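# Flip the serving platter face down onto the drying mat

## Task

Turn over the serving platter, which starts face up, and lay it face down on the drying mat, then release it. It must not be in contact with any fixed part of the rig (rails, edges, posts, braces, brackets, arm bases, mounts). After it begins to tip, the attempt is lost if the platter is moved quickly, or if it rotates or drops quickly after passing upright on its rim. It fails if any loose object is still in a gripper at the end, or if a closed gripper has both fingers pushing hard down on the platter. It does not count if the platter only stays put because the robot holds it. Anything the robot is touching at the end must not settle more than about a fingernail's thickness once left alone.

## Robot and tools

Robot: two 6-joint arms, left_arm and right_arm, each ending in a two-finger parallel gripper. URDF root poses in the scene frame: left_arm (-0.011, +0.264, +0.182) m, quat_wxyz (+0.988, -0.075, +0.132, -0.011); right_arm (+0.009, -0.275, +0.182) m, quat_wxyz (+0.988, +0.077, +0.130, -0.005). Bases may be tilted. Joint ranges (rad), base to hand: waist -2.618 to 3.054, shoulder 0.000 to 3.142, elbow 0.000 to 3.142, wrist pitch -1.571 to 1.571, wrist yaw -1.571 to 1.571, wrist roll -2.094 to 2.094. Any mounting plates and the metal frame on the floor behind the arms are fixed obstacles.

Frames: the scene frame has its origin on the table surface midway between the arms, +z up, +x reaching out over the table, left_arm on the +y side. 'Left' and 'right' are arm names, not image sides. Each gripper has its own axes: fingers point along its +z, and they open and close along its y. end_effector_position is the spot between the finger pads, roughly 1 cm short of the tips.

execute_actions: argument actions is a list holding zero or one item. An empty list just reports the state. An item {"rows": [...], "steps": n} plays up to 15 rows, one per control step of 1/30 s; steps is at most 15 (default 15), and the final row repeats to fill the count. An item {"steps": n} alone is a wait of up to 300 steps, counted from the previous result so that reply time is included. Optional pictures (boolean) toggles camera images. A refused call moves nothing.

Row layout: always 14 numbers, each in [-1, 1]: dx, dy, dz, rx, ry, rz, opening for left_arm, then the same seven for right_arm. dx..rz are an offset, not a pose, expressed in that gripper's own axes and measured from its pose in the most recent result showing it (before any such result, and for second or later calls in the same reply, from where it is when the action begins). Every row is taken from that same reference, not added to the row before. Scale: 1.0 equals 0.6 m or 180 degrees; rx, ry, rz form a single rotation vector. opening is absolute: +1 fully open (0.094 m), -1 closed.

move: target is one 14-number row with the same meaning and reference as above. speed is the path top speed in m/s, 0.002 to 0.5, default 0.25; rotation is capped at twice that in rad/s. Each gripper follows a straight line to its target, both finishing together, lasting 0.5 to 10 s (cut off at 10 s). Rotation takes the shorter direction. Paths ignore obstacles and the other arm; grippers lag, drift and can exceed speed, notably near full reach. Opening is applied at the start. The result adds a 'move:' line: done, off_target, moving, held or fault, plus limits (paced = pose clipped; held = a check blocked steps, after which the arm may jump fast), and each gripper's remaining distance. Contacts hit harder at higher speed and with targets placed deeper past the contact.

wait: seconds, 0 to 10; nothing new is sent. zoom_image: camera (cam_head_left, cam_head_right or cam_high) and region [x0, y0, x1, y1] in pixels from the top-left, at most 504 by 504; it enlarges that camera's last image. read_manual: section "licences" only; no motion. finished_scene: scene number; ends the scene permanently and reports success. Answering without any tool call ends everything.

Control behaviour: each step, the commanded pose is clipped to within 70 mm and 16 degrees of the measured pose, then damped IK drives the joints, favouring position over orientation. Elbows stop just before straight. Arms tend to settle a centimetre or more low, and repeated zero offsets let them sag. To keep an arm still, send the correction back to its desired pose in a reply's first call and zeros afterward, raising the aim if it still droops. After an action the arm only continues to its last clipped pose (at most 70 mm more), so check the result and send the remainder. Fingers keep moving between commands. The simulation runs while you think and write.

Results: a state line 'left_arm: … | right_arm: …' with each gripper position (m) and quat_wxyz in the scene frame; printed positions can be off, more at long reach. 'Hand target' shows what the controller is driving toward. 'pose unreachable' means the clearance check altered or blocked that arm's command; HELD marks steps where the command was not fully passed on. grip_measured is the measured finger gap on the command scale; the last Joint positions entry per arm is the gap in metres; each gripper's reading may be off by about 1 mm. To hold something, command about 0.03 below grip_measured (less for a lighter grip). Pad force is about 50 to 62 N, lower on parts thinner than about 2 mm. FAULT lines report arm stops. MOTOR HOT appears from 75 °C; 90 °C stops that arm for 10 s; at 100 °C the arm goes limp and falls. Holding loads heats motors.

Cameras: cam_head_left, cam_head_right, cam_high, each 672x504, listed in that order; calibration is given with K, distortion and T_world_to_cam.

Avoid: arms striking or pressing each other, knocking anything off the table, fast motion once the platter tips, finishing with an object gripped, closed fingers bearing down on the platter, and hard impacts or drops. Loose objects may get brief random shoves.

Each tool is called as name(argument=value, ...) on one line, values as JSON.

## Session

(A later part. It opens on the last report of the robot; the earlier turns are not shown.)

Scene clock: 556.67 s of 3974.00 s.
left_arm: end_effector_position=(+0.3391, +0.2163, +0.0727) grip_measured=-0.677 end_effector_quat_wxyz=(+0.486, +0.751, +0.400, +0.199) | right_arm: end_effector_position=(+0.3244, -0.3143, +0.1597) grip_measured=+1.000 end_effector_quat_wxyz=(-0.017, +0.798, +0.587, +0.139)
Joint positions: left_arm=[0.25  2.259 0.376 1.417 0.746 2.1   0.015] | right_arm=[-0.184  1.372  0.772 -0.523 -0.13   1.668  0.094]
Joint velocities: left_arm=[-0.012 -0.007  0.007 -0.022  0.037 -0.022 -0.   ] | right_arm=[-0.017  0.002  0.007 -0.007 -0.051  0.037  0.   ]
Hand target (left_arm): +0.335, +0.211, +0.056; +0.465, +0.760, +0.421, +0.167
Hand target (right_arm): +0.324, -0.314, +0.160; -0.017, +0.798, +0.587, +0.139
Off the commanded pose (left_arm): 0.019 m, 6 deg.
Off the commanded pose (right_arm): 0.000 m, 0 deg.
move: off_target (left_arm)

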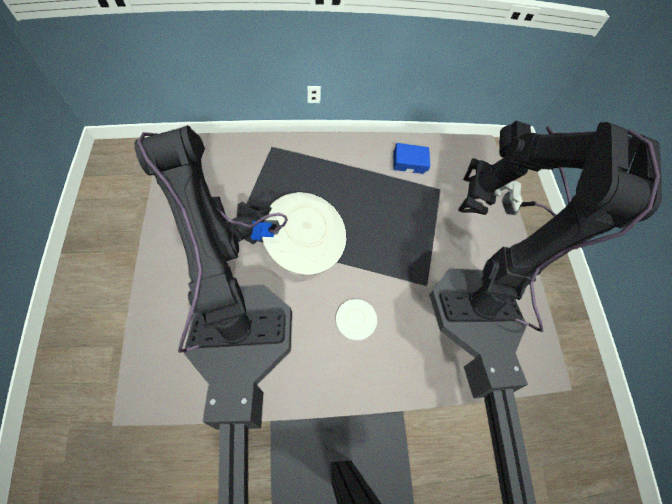

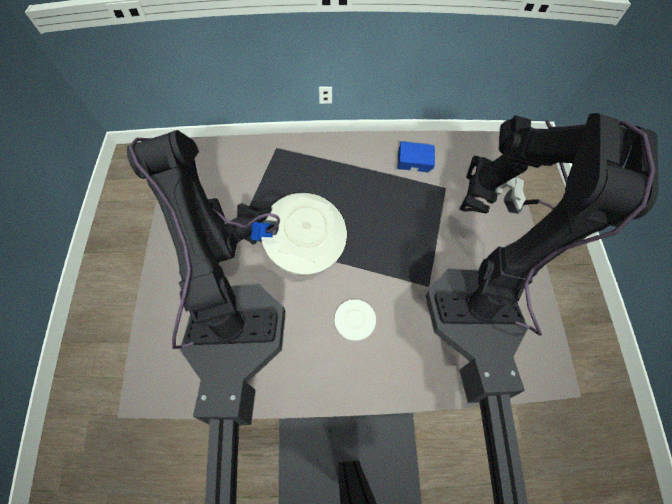

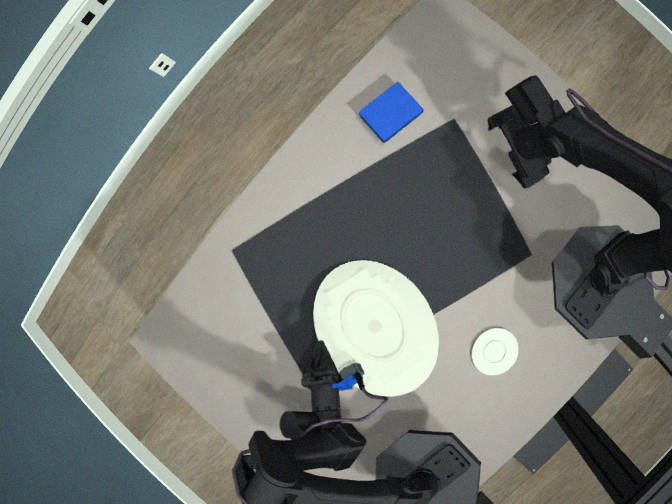

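move(target=[-0.02,-0.1,-0.01,0.08,0,0,-0.6,0,0,0,0,0,0,1], speed=0.012)

zoom_image(camera="cam_head_left", region=[180,130,400,330])

Scene clock: 573.23 s of 3974.00 s.
left_arm: end_effector_position=(+0.3315, +0.2196, +0.0590) grip_measured=-0.595 end_effector_quat_wxyz=(+0.469, +0.752, +0.409, +0.216) | right_arm: end_effector_position=(+0.3244, -0.3143, +0.1597) grip_measured=+1.000 end_effector_quat_wxyz=(-0.017, +0.798, +0.587, +0.139)
Joint positions: left_arm=[0.247 2.359 0.363 1.543 0.693 2.1   0.019] | right_arm=[-0.184  1.372  0.772 -0.523 -0.13   1.668  0.094]
Joint velocities: left_arm=[-0.002 -0.012 -0.017 -0.022 -0.022 -0.022  0.   ] | right_arm=[-0.007  0.017  0.012 -0.066 -0.037 -0.037  0.   ]
Hand target (left_arm): +0.302, +0.222, +0.029; +0.414, +0.766, +0.462, +0.167
Hand target (right_arm): +0.324, -0.314, +0.160; -0.017, +0.798, +0.587, +0.139
Off the commanded pose (left_arm): 0.046 m, 14 deg.
Off the commanded pose (right_arm): 0.000 m, 0 deg.
joint sent to its limit (left arm) — the command would take joint 6 (wrist roll) past its upper limit, so that joint was sent only as far as its limit.
After step 90, 3.37 s passed at rest.
move: off_target (left_arm; path cut at 10 s)

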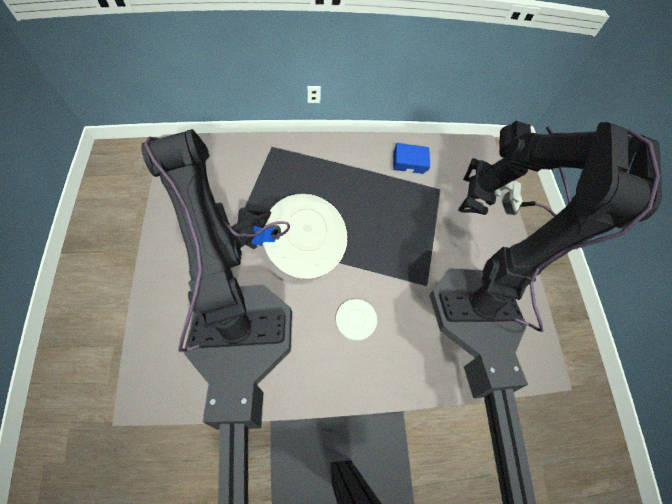

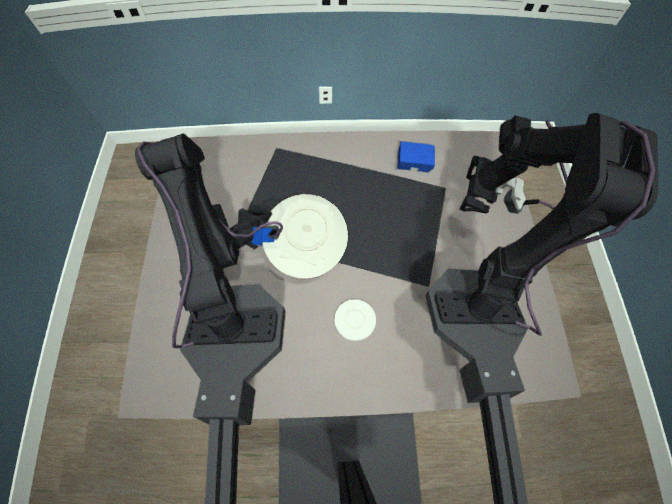

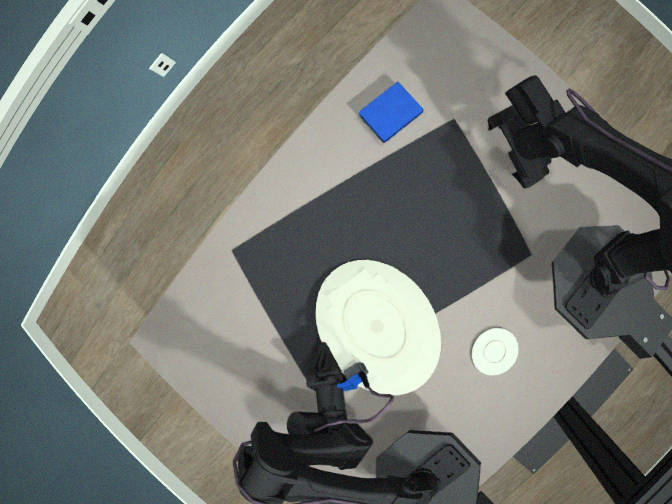

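Region (180, 130, 400, 330) of cam_head_left's 672x504 image, scaled by 2.291, with more detail than that image has; it fills the top 458 rows of this view, and the rest is white.

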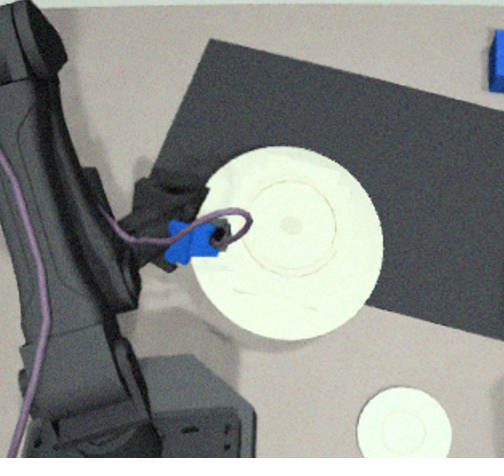

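move(target=[-0.01,-0.08,0.02,0,0,0.03,-0.6,0,0,0,0,0,0,1], speed=0.012)

Scene clock: 581.23 s of 3974.00 s.
left_arm: end_effector_position=(+0.3329, +0.2241, +0.0395) grip_measured=-0.587 end_effector_quat_wxyz=(+0.501, +0.740, +0.403, +0.198) | right_arm: end_effector_position=(+0.3244, -0.3143, +0.1597) grip_measured=+1.000 end_effector_quat_wxyz=(-0.017, +0.798, +0.587, +0.139)
Joint positions: left_arm=[0.31  2.482 0.46  1.562 0.82  2.095 0.019] | right_arm=[-0.184  1.372  0.772 -0.523 -0.13   1.668  0.094]
Joint velocities: left_arm=[-0.002 -0.007 -0.002 -0.081  0.022 -0.066 -0.   ] | right_arm=[-0.002  0.007 -0.012 -0.007  0.037 -0.022  0.   ]
Hand target (left_arm): +0.316, +0.220, +0.014; +0.467, +0.751, +0.432, +0.177
Hand target (right_arm): +0.324, -0.314, +0.160; -0.017, +0.798, +0.587, +0.139
Off the commanded pose (left_arm): 0.033 m, 8 deg.
Off the commanded pose (right_arm): 0.000 m, 0 deg.
joint sent to its limit (left arm) — the command would take joint 4 (wrist pitch) past its upper limit and joint 6 (wrist roll) past its upper limit, so those joints were sent only as far as their limits.
After step 90, 0.63 s passed at rest.
move: off_target (left_arm)

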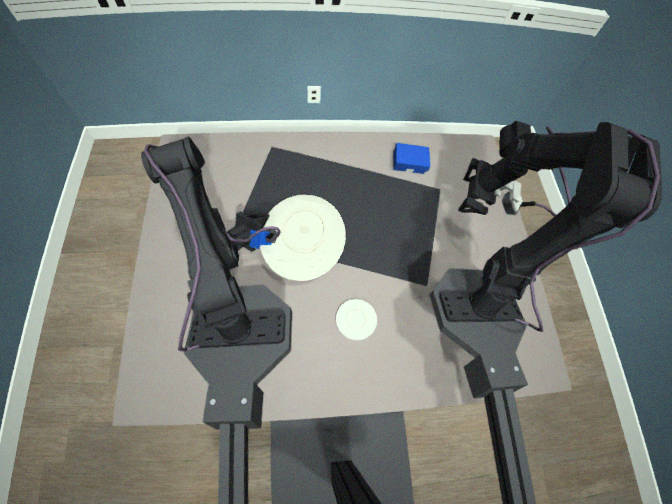

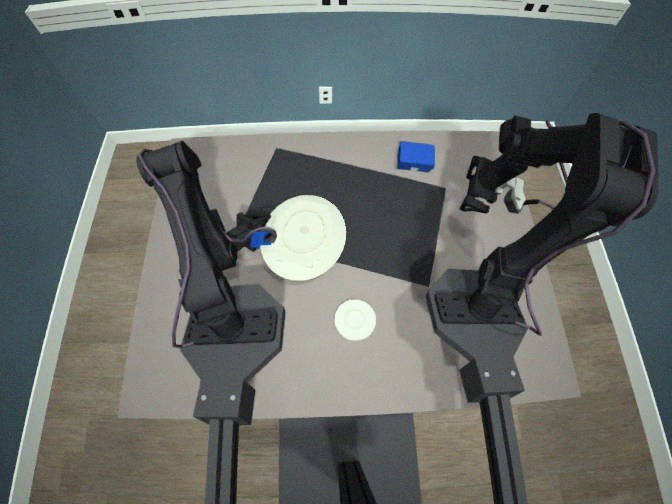

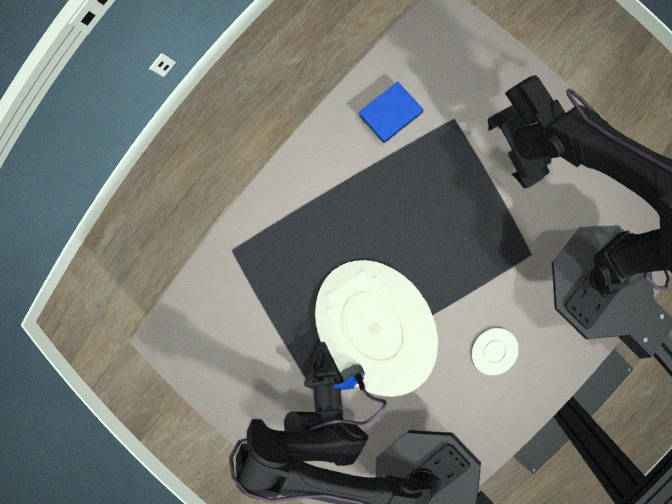

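move(target=[0,-0.04,-0.05,0,0,0.02,-0.6,0,0,0,0,0,0,1], speed=0.012)

move(target=[0,-0.02,-0.05,0,0,0.02,-0.6,0,0,0,0,0,0,1], speed=0.012)

Scene clock: 594.37 s of 3974.00 s.
left_arm: end_effector_position=(+0.3222, +0.2403, +0.0416) grip_measured=-0.592 end_effector_quat_wxyz=(+0.525, +0.724, +0.406, +0.187) | right_arm: end_effector_position=(+0.3244, -0.3143, +0.1597) grip_measured=+1.000 end_effector_quat_wxyz=(-0.017, +0.798, +0.587, +0.139)
Joint positions: left_arm=[0.409 2.504 0.463 1.562 0.952 2.1   0.019] | right_arm=[-0.184  1.372  0.772 -0.523 -0.13   1.668  0.094]
Joint velocities: left_arm=[-0.017 -0.002  0.007  0.037 -0.007 -0.007  0.   ] | right_arm=[ 0.002 -0.007 -0.007  0.007  0.022 -0.022  0.   ]
Hand target (left_arm): +0.304, +0.244, +0.032; +0.510, +0.720, +0.440, +0.167
Hand target (right_arm): +0.324, -0.314, +0.160; -0.017, +0.798, +0.587, +0.139
Off the commanded pose (left_arm): 0.023 m, 6 deg.
Off the commanded pose (right_arm): 0.000 m, 0 deg.
joint sent to its limit (left arm) — the command would take joint 4 (wrist pitch) past its upper limit and joint 6 (wrist roll) past its upper limit, so those joints were sent only as far as their limits.
After step 90, 6.70 s passed at rest.
move: off_target (left_arm)

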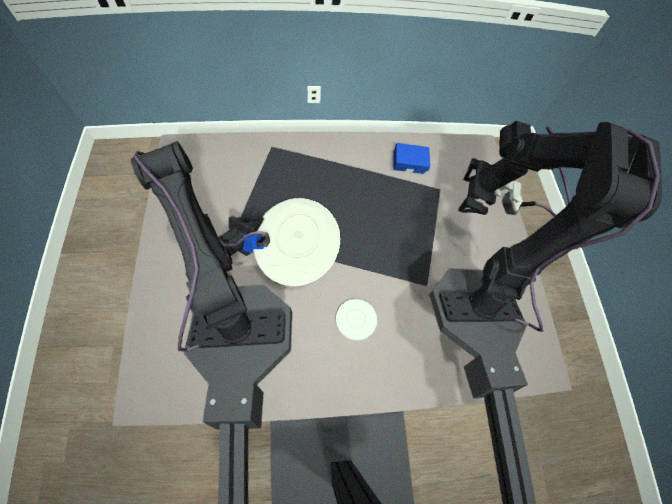

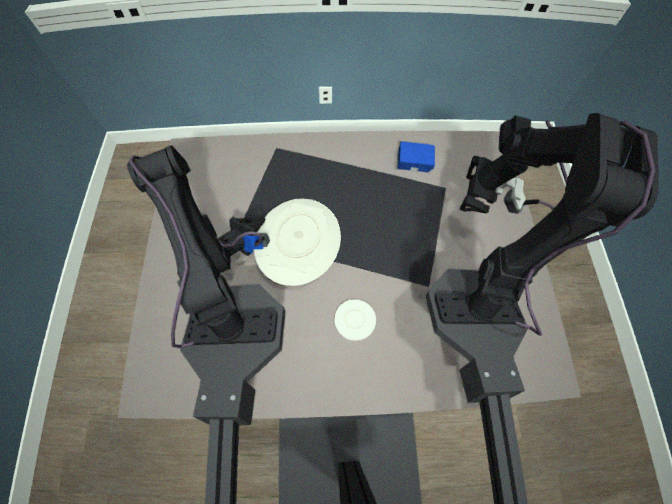

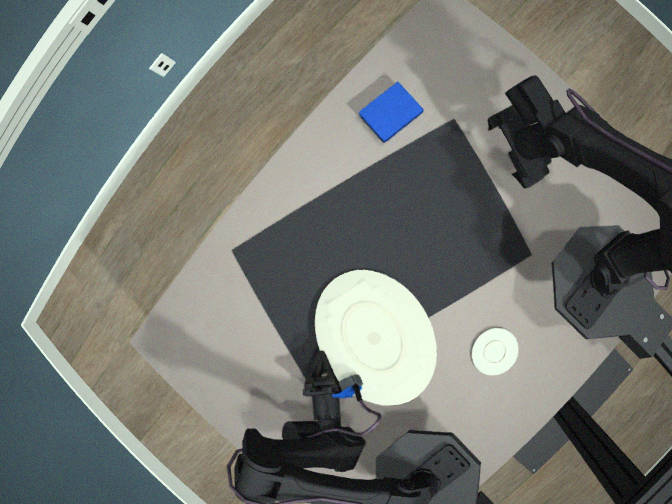

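Scene clock: 597.27 s of 3974.00 s.
left_arm: end_effector_position=(+0.3130, +0.2546, +0.0479) grip_measured=-0.594 end_effector_quat_wxyz=(+0.551, +0.707, +0.405, +0.181) | right_arm: end_effector_position=(+0.3244, -0.3143, +0.1597) grip_measured=+1.000 end_effector_quat_wxyz=(-0.017, +0.798, +0.587, +0.139)
Joint positions: left_arm=[0.499 2.516 0.467 1.562 1.078 2.1   0.019] | right_arm=[-0.184  1.372  0.772 -0.523 -0.13   1.668  0.094]
Joint velocities: left_arm=[-0.002 -0.002 -0.002  0.007 -0.037 -0.051 -0.   ] | right_arm=[-0.012 -0.032 -0.012  0.022  0.022 -0.022  0.   ]
Hand target (left_arm): +0.298, +0.259, +0.043; +0.539, +0.701, +0.436, +0.167
Hand target (right_arm): +0.324, -0.314, +0.160; -0.017, +0.798, +0.587, +0.139
Off the commanded pose (left_arm): 0.018 m, 6 deg.
Off the commanded pose (right_arm): 0.000 m, 0 deg.
joint sent to its limit (left arm) — the command would take joint 4 (wrist pitch) past its upper limit and joint 6 (wrist roll) past its upper limit, so those joints were sent only as far as their limits.
move: off_target (left_arm)

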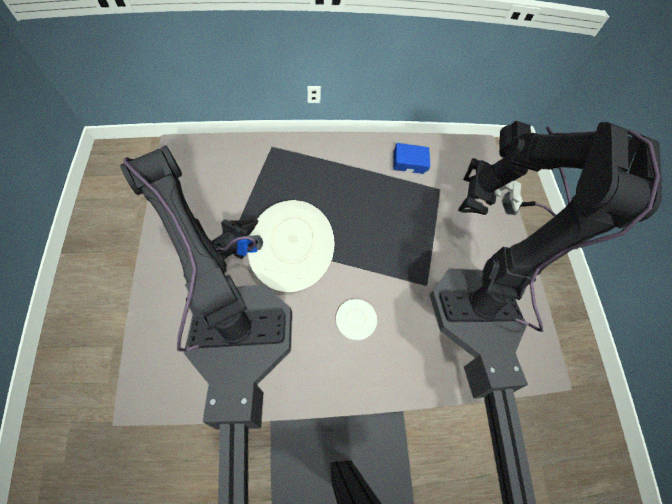

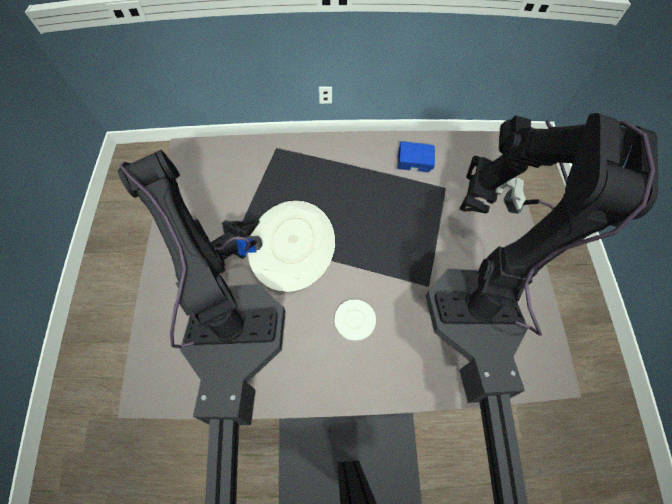

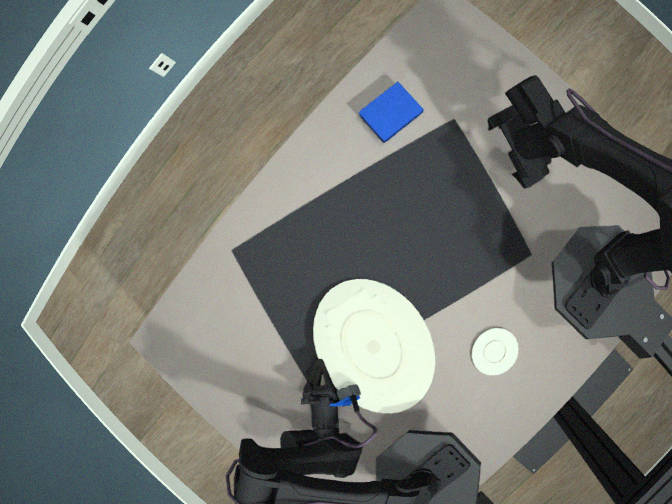

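move(target=[-0.017,0.03,0.16,0,0,0,-0.6,0,0,0,0,0,0,1], speed=0.015)

Scene clock: 611.70 s of 3974.00 s.
left_arm: end_effector_position=(+0.3724, +0.1944, +0.0404) grip_measured=-0.594 end_effector_quat_wxyz=(+0.549, +0.720, +0.381, +0.186) | right_arm: end_effector_position=(+0.3244, -0.3143, +0.1597) grip_measured=+1.000 end_effector_quat_wxyz=(-0.017, +0.798, +0.587, +0.139)
Joint positions: left_arm=[0.209 2.527 0.621 1.562 0.83  1.969 0.019] | right_arm=[-0.184  1.372  0.772 -0.523 -0.13   1.668  0.094]
Joint velocities: left_arm=[-0.017 -0.002 -0.007 -0.037  0.037  0.037 -0.   ] | right_arm=[-0.002  0.007  0.002  0.007 -0.095  0.037  0.   ]
Hand target (left_arm): +0.380, +0.186, +0.036; +0.548, +0.712, +0.402, +0.176
Hand target (right_arm): +0.324, -0.314, +0.160; -0.017, +0.798, +0.587, +0.139
Off the commanded pose (left_arm): 0.014 m, 3 deg.
Off the commanded pose (right_arm): 0.000 m, 0 deg.
joint sent to its limit (left arm) — the command would take joint 4 (wrist pitch) past its upper limit, so that joint was sent only as far as its limit.
After step 90, 4.67 s passed at rest.
move: off_target (left_arm)

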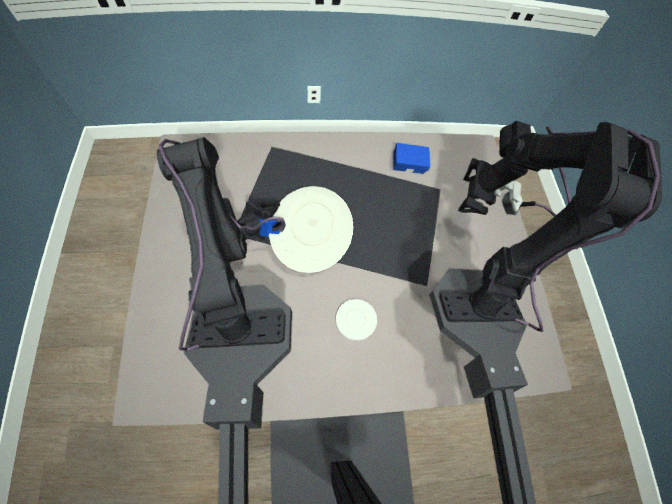

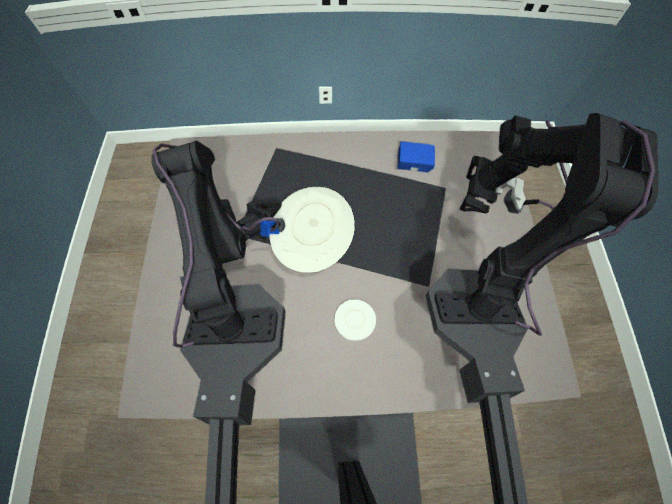

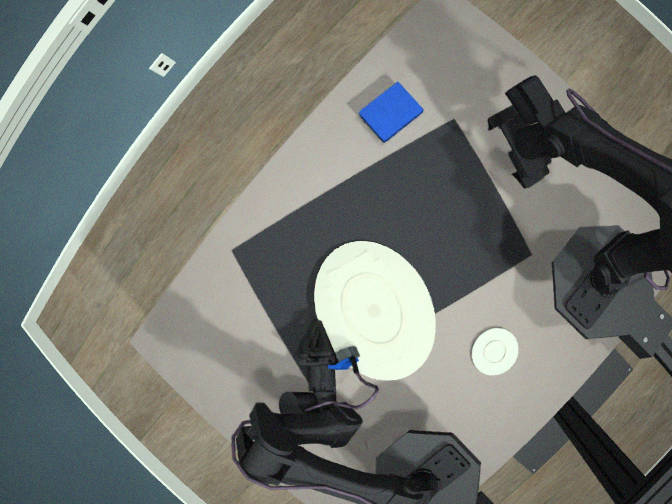

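move(target=[-0.005,0.035,0.14,0,0,0,-0.6,0,0,0,0,0,0,1], speed=0.015)

Scene clock: 621.23 s of 3974.00 s.
left_arm: end_effector_position=(+0.4351, +0.1435, +0.0386) grip_measured=-0.598 end_effector_quat_wxyz=(+0.547, +0.720, +0.377, +0.200) | right_arm: end_effector_position=(+0.3244, -0.3143, +0.1597) grip_measured=+1.000 end_effector_quat_wxyz=(-0.017, +0.798, +0.587, +0.139)
Joint positions: left_arm=[0.018 2.528 0.833 1.422 0.635 1.899 0.019] | right_arm=[-0.184  1.372  0.772 -0.523 -0.13   1.668  0.094]
Joint velocities: left_arm=[-0.012 -0.022  0.022  0.022  0.007 -0.007 -0.002] | right_arm=[ 0.012 -0.012  0.012 -0.037 -0.037 -0.022  0.   ]
Hand target (left_arm): +0.435, +0.136, +0.033; +0.548, +0.721, +0.380, +0.186
Hand target (right_arm): +0.324, -0.314, +0.160; -0.017, +0.798, +0.587, +0.139
Off the commanded pose (left_arm): 0.010 m, 2 deg.
Off the commanded pose (right_arm): 0.000 m, 0 deg.
After step 90, 0.53 s passed at rest.
move: done

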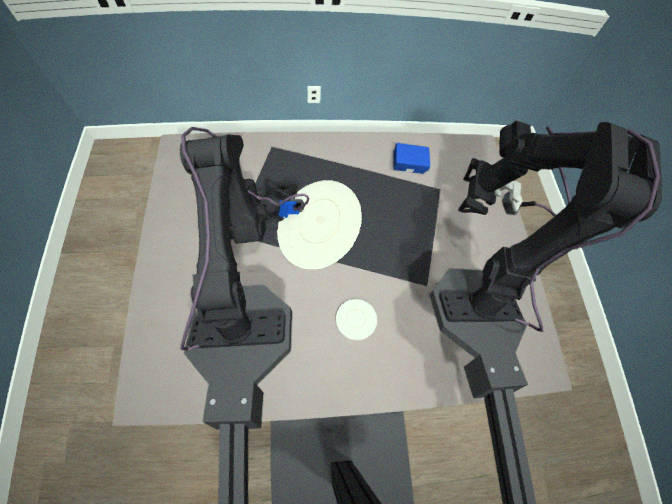

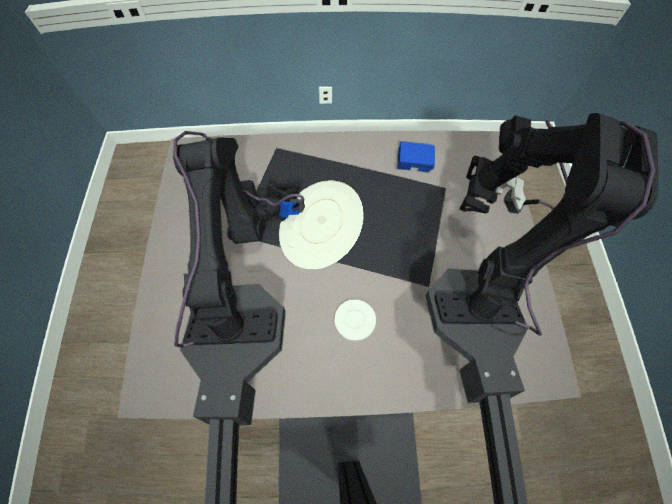

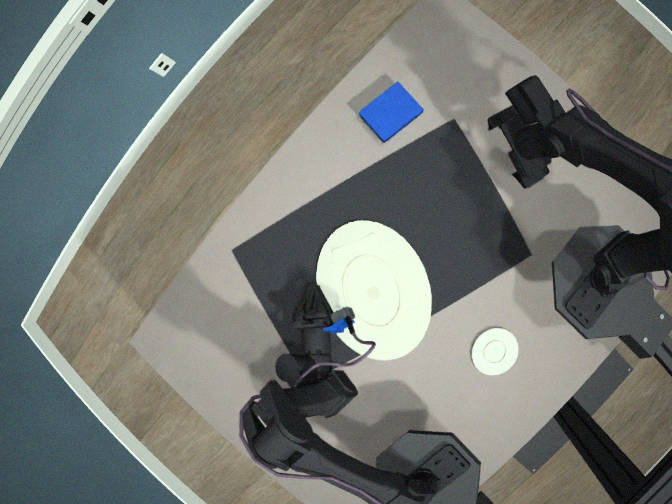

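move(target=[0.03,0.035,0.09,0,0,0,-0.6,0,0,0,0,0,0,1], speed=0.015)

move(target=[0,-0.02,-0.03,0.07,0,0,-0.2,0,0,0,0,0,0,1], speed=0.012)

Scene clock: 632.20 s of 3974.00 s.
left_arm: end_effector_position=(+0.4883, +0.1289, +0.0397) grip_measured=-0.598 end_effector_quat_wxyz=(+0.543, +0.721, +0.376, +0.210) | right_arm: end_effector_position=(+0.3244, -0.3143, +0.1597) grip_measured=+1.000 end_effector_quat_wxyz=(-0.017, +0.798, +0.587, +0.139)
Joint positions: left_arm=[-0.028  2.528  1.035  1.237  0.577  1.893  0.019] | right_arm=[-0.184  1.372  0.772 -0.523 -0.13   1.668  0.094]
Joint velocities: left_arm=[-0.002 -0.012  0.007 -0.081  0.022 -0.007  0.   ] | right_arm=[0.007 0.012 0.002 0.022 0.022 0.037 0.   ]
Hand target (left_arm): +0.491, +0.121, +0.039; +0.547, +0.721, +0.377, +0.200
Hand target (right_arm): +0.324, -0.314, +0.160; -0.017, +0.798, +0.587, +0.139
Off the commanded pose (left_arm): 0.009 m, 1 deg.
Off the commanded pose (right_arm): 0.000 m, 0 deg.
After step 90, 3.70 s passed at rest.
move: done

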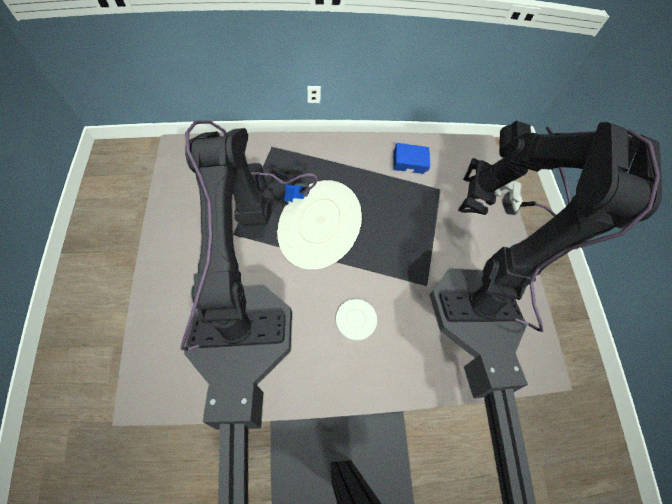

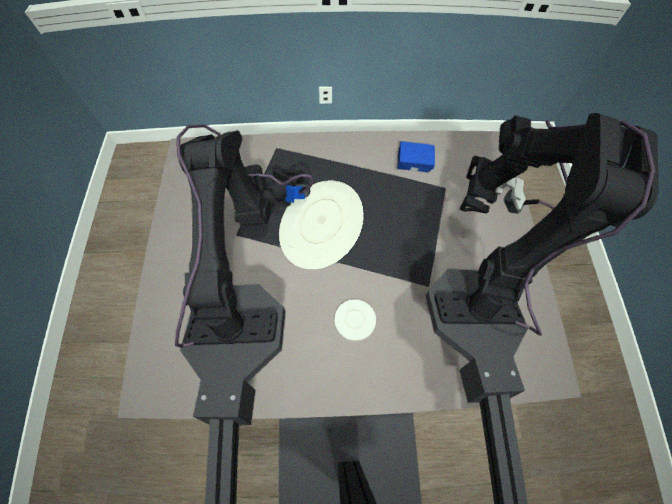

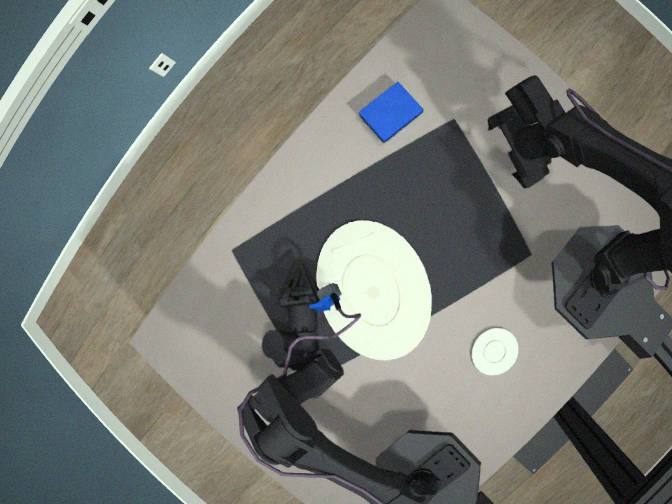

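Scene clock: 641.60 s of 3974.00 s.
left_arm: end_effector_position=(+0.4831, +0.1414, +0.0377) grip_measured=-0.202 end_effector_quat_wxyz=(+0.469, +0.770, +0.392, +0.182) | right_arm: end_effector_position=(+0.3244, -0.3143, +0.1597) grip_measured=+1.000 end_effector_quat_wxyz=(-0.017, +0.798, +0.587, +0.139)
Joint positions: left_arm=[-0.028  2.375  1.005  0.916  0.496  2.01   0.038] | right_arm=[-0.184  1.372  0.772 -0.523 -0.13   1.668  0.094]
Joint velocities: left_arm=[-0.022 -0.002  0.012 -0.095 -0.095  0.007 -0.   ] | right_arm=[ 0.012 -0.017  0.007  0.037 -0.037 -0.007  0.   ]
Hand target (left_arm): +0.471, +0.142, +0.034; +0.461, +0.776, +0.396, +0.167
Hand target (right_arm): +0.324, -0.314, +0.160; -0.017, +0.798, +0.587, +0.139
Off the commanded pose (left_arm): 0.012 m, 2 deg.
Off the commanded pose (right_arm): 0.000 m, 0 deg.
move: off_target (left_arm)

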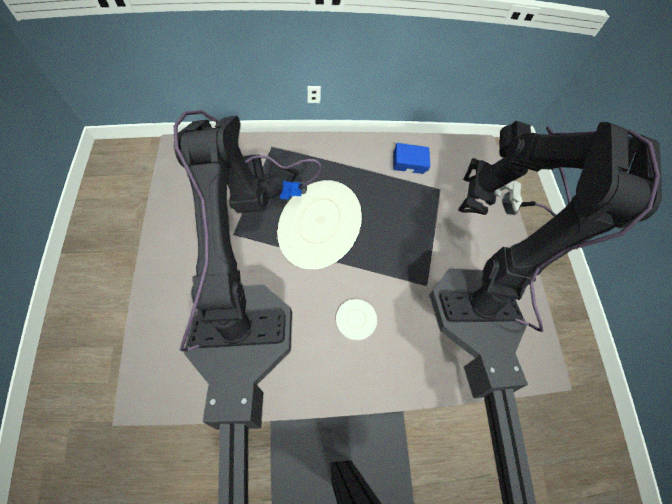

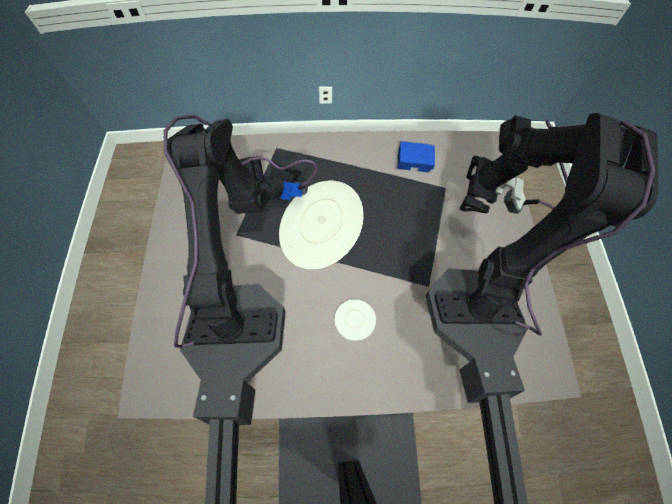

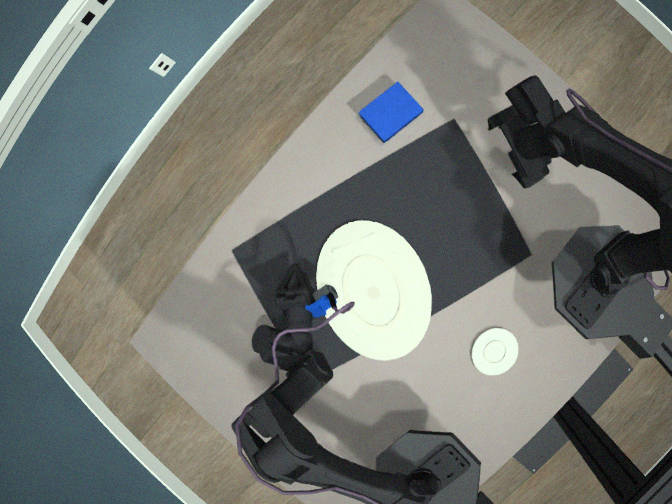

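move(target=[0,0.12,-0.14,0,0,0,1,0,0,0,0,0,0,1], speed=0.06)

Scene clock: 648.67 s of 3974.00 s.
left_arm: end_effector_position=(+0.4679, +0.1713, +0.1433) grip_measured=+1.000 end_effector_quat_wxyz=(+0.470, +0.767, +0.390, +0.197) | right_arm: end_effector_position=(+0.3244, -0.3143, +0.1597) grip_measured=+1.000 end_effector_quat_wxyz=(-0.017, +0.798, +0.587, +0.139)
Joint positions: left_arm=[0.003 1.928 0.797 0.698 0.51  2.025 0.094] | right_arm=[-0.184  1.372  0.772 -0.523 -0.13   1.668  0.094]
Joint velocities: left_arm=[ 0.012 -0.007 -0.007  0.037  0.007  0.022  0.   ] | right_arm=[-0.012  0.007  0.012  0.022 -0.007 -0.007  0.   ]
Hand target (left_arm): +0.458, +0.172, +0.140; +0.470, +0.770, +0.392, +0.182
Hand target (right_arm): +0.324, -0.314, +0.160; -0.017, +0.798, +0.587, +0.139
Off the commanded pose (left_arm): 0.008 m, 2 deg.
Off the commanded pose (right_arm): 0.000 m, 0 deg.
After step 90, 1.70 s passed at rest.
move: done

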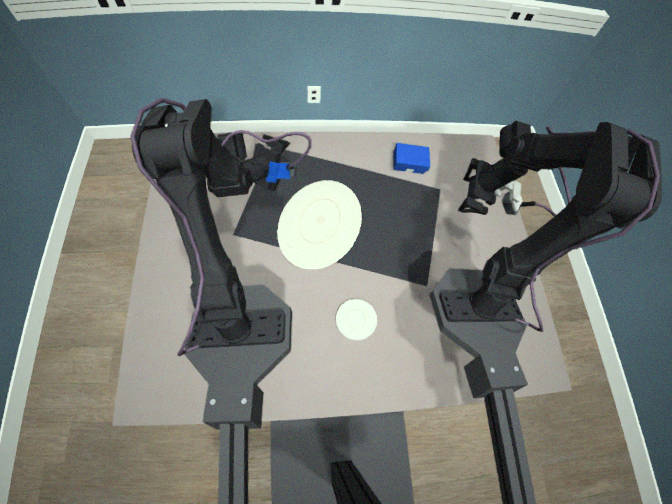

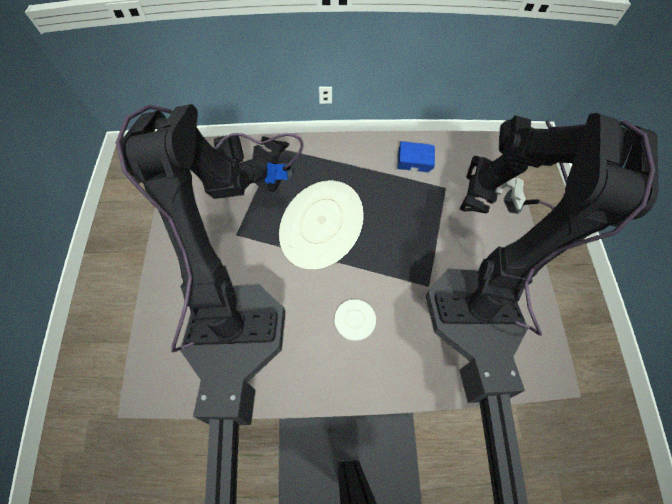

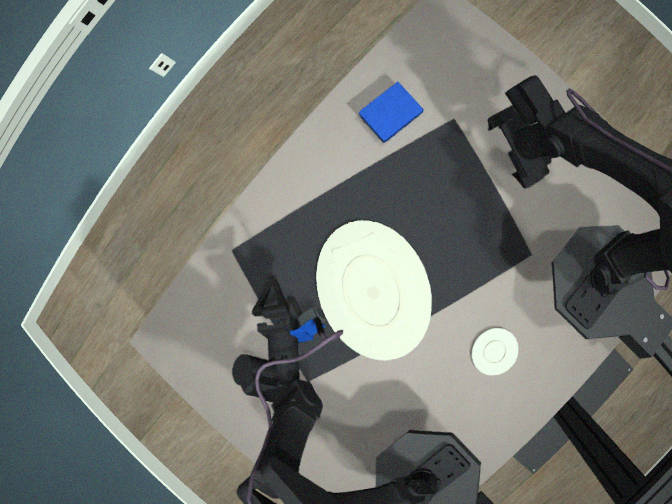

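finished_scene(scene=2)

The scene is finished: the task was done.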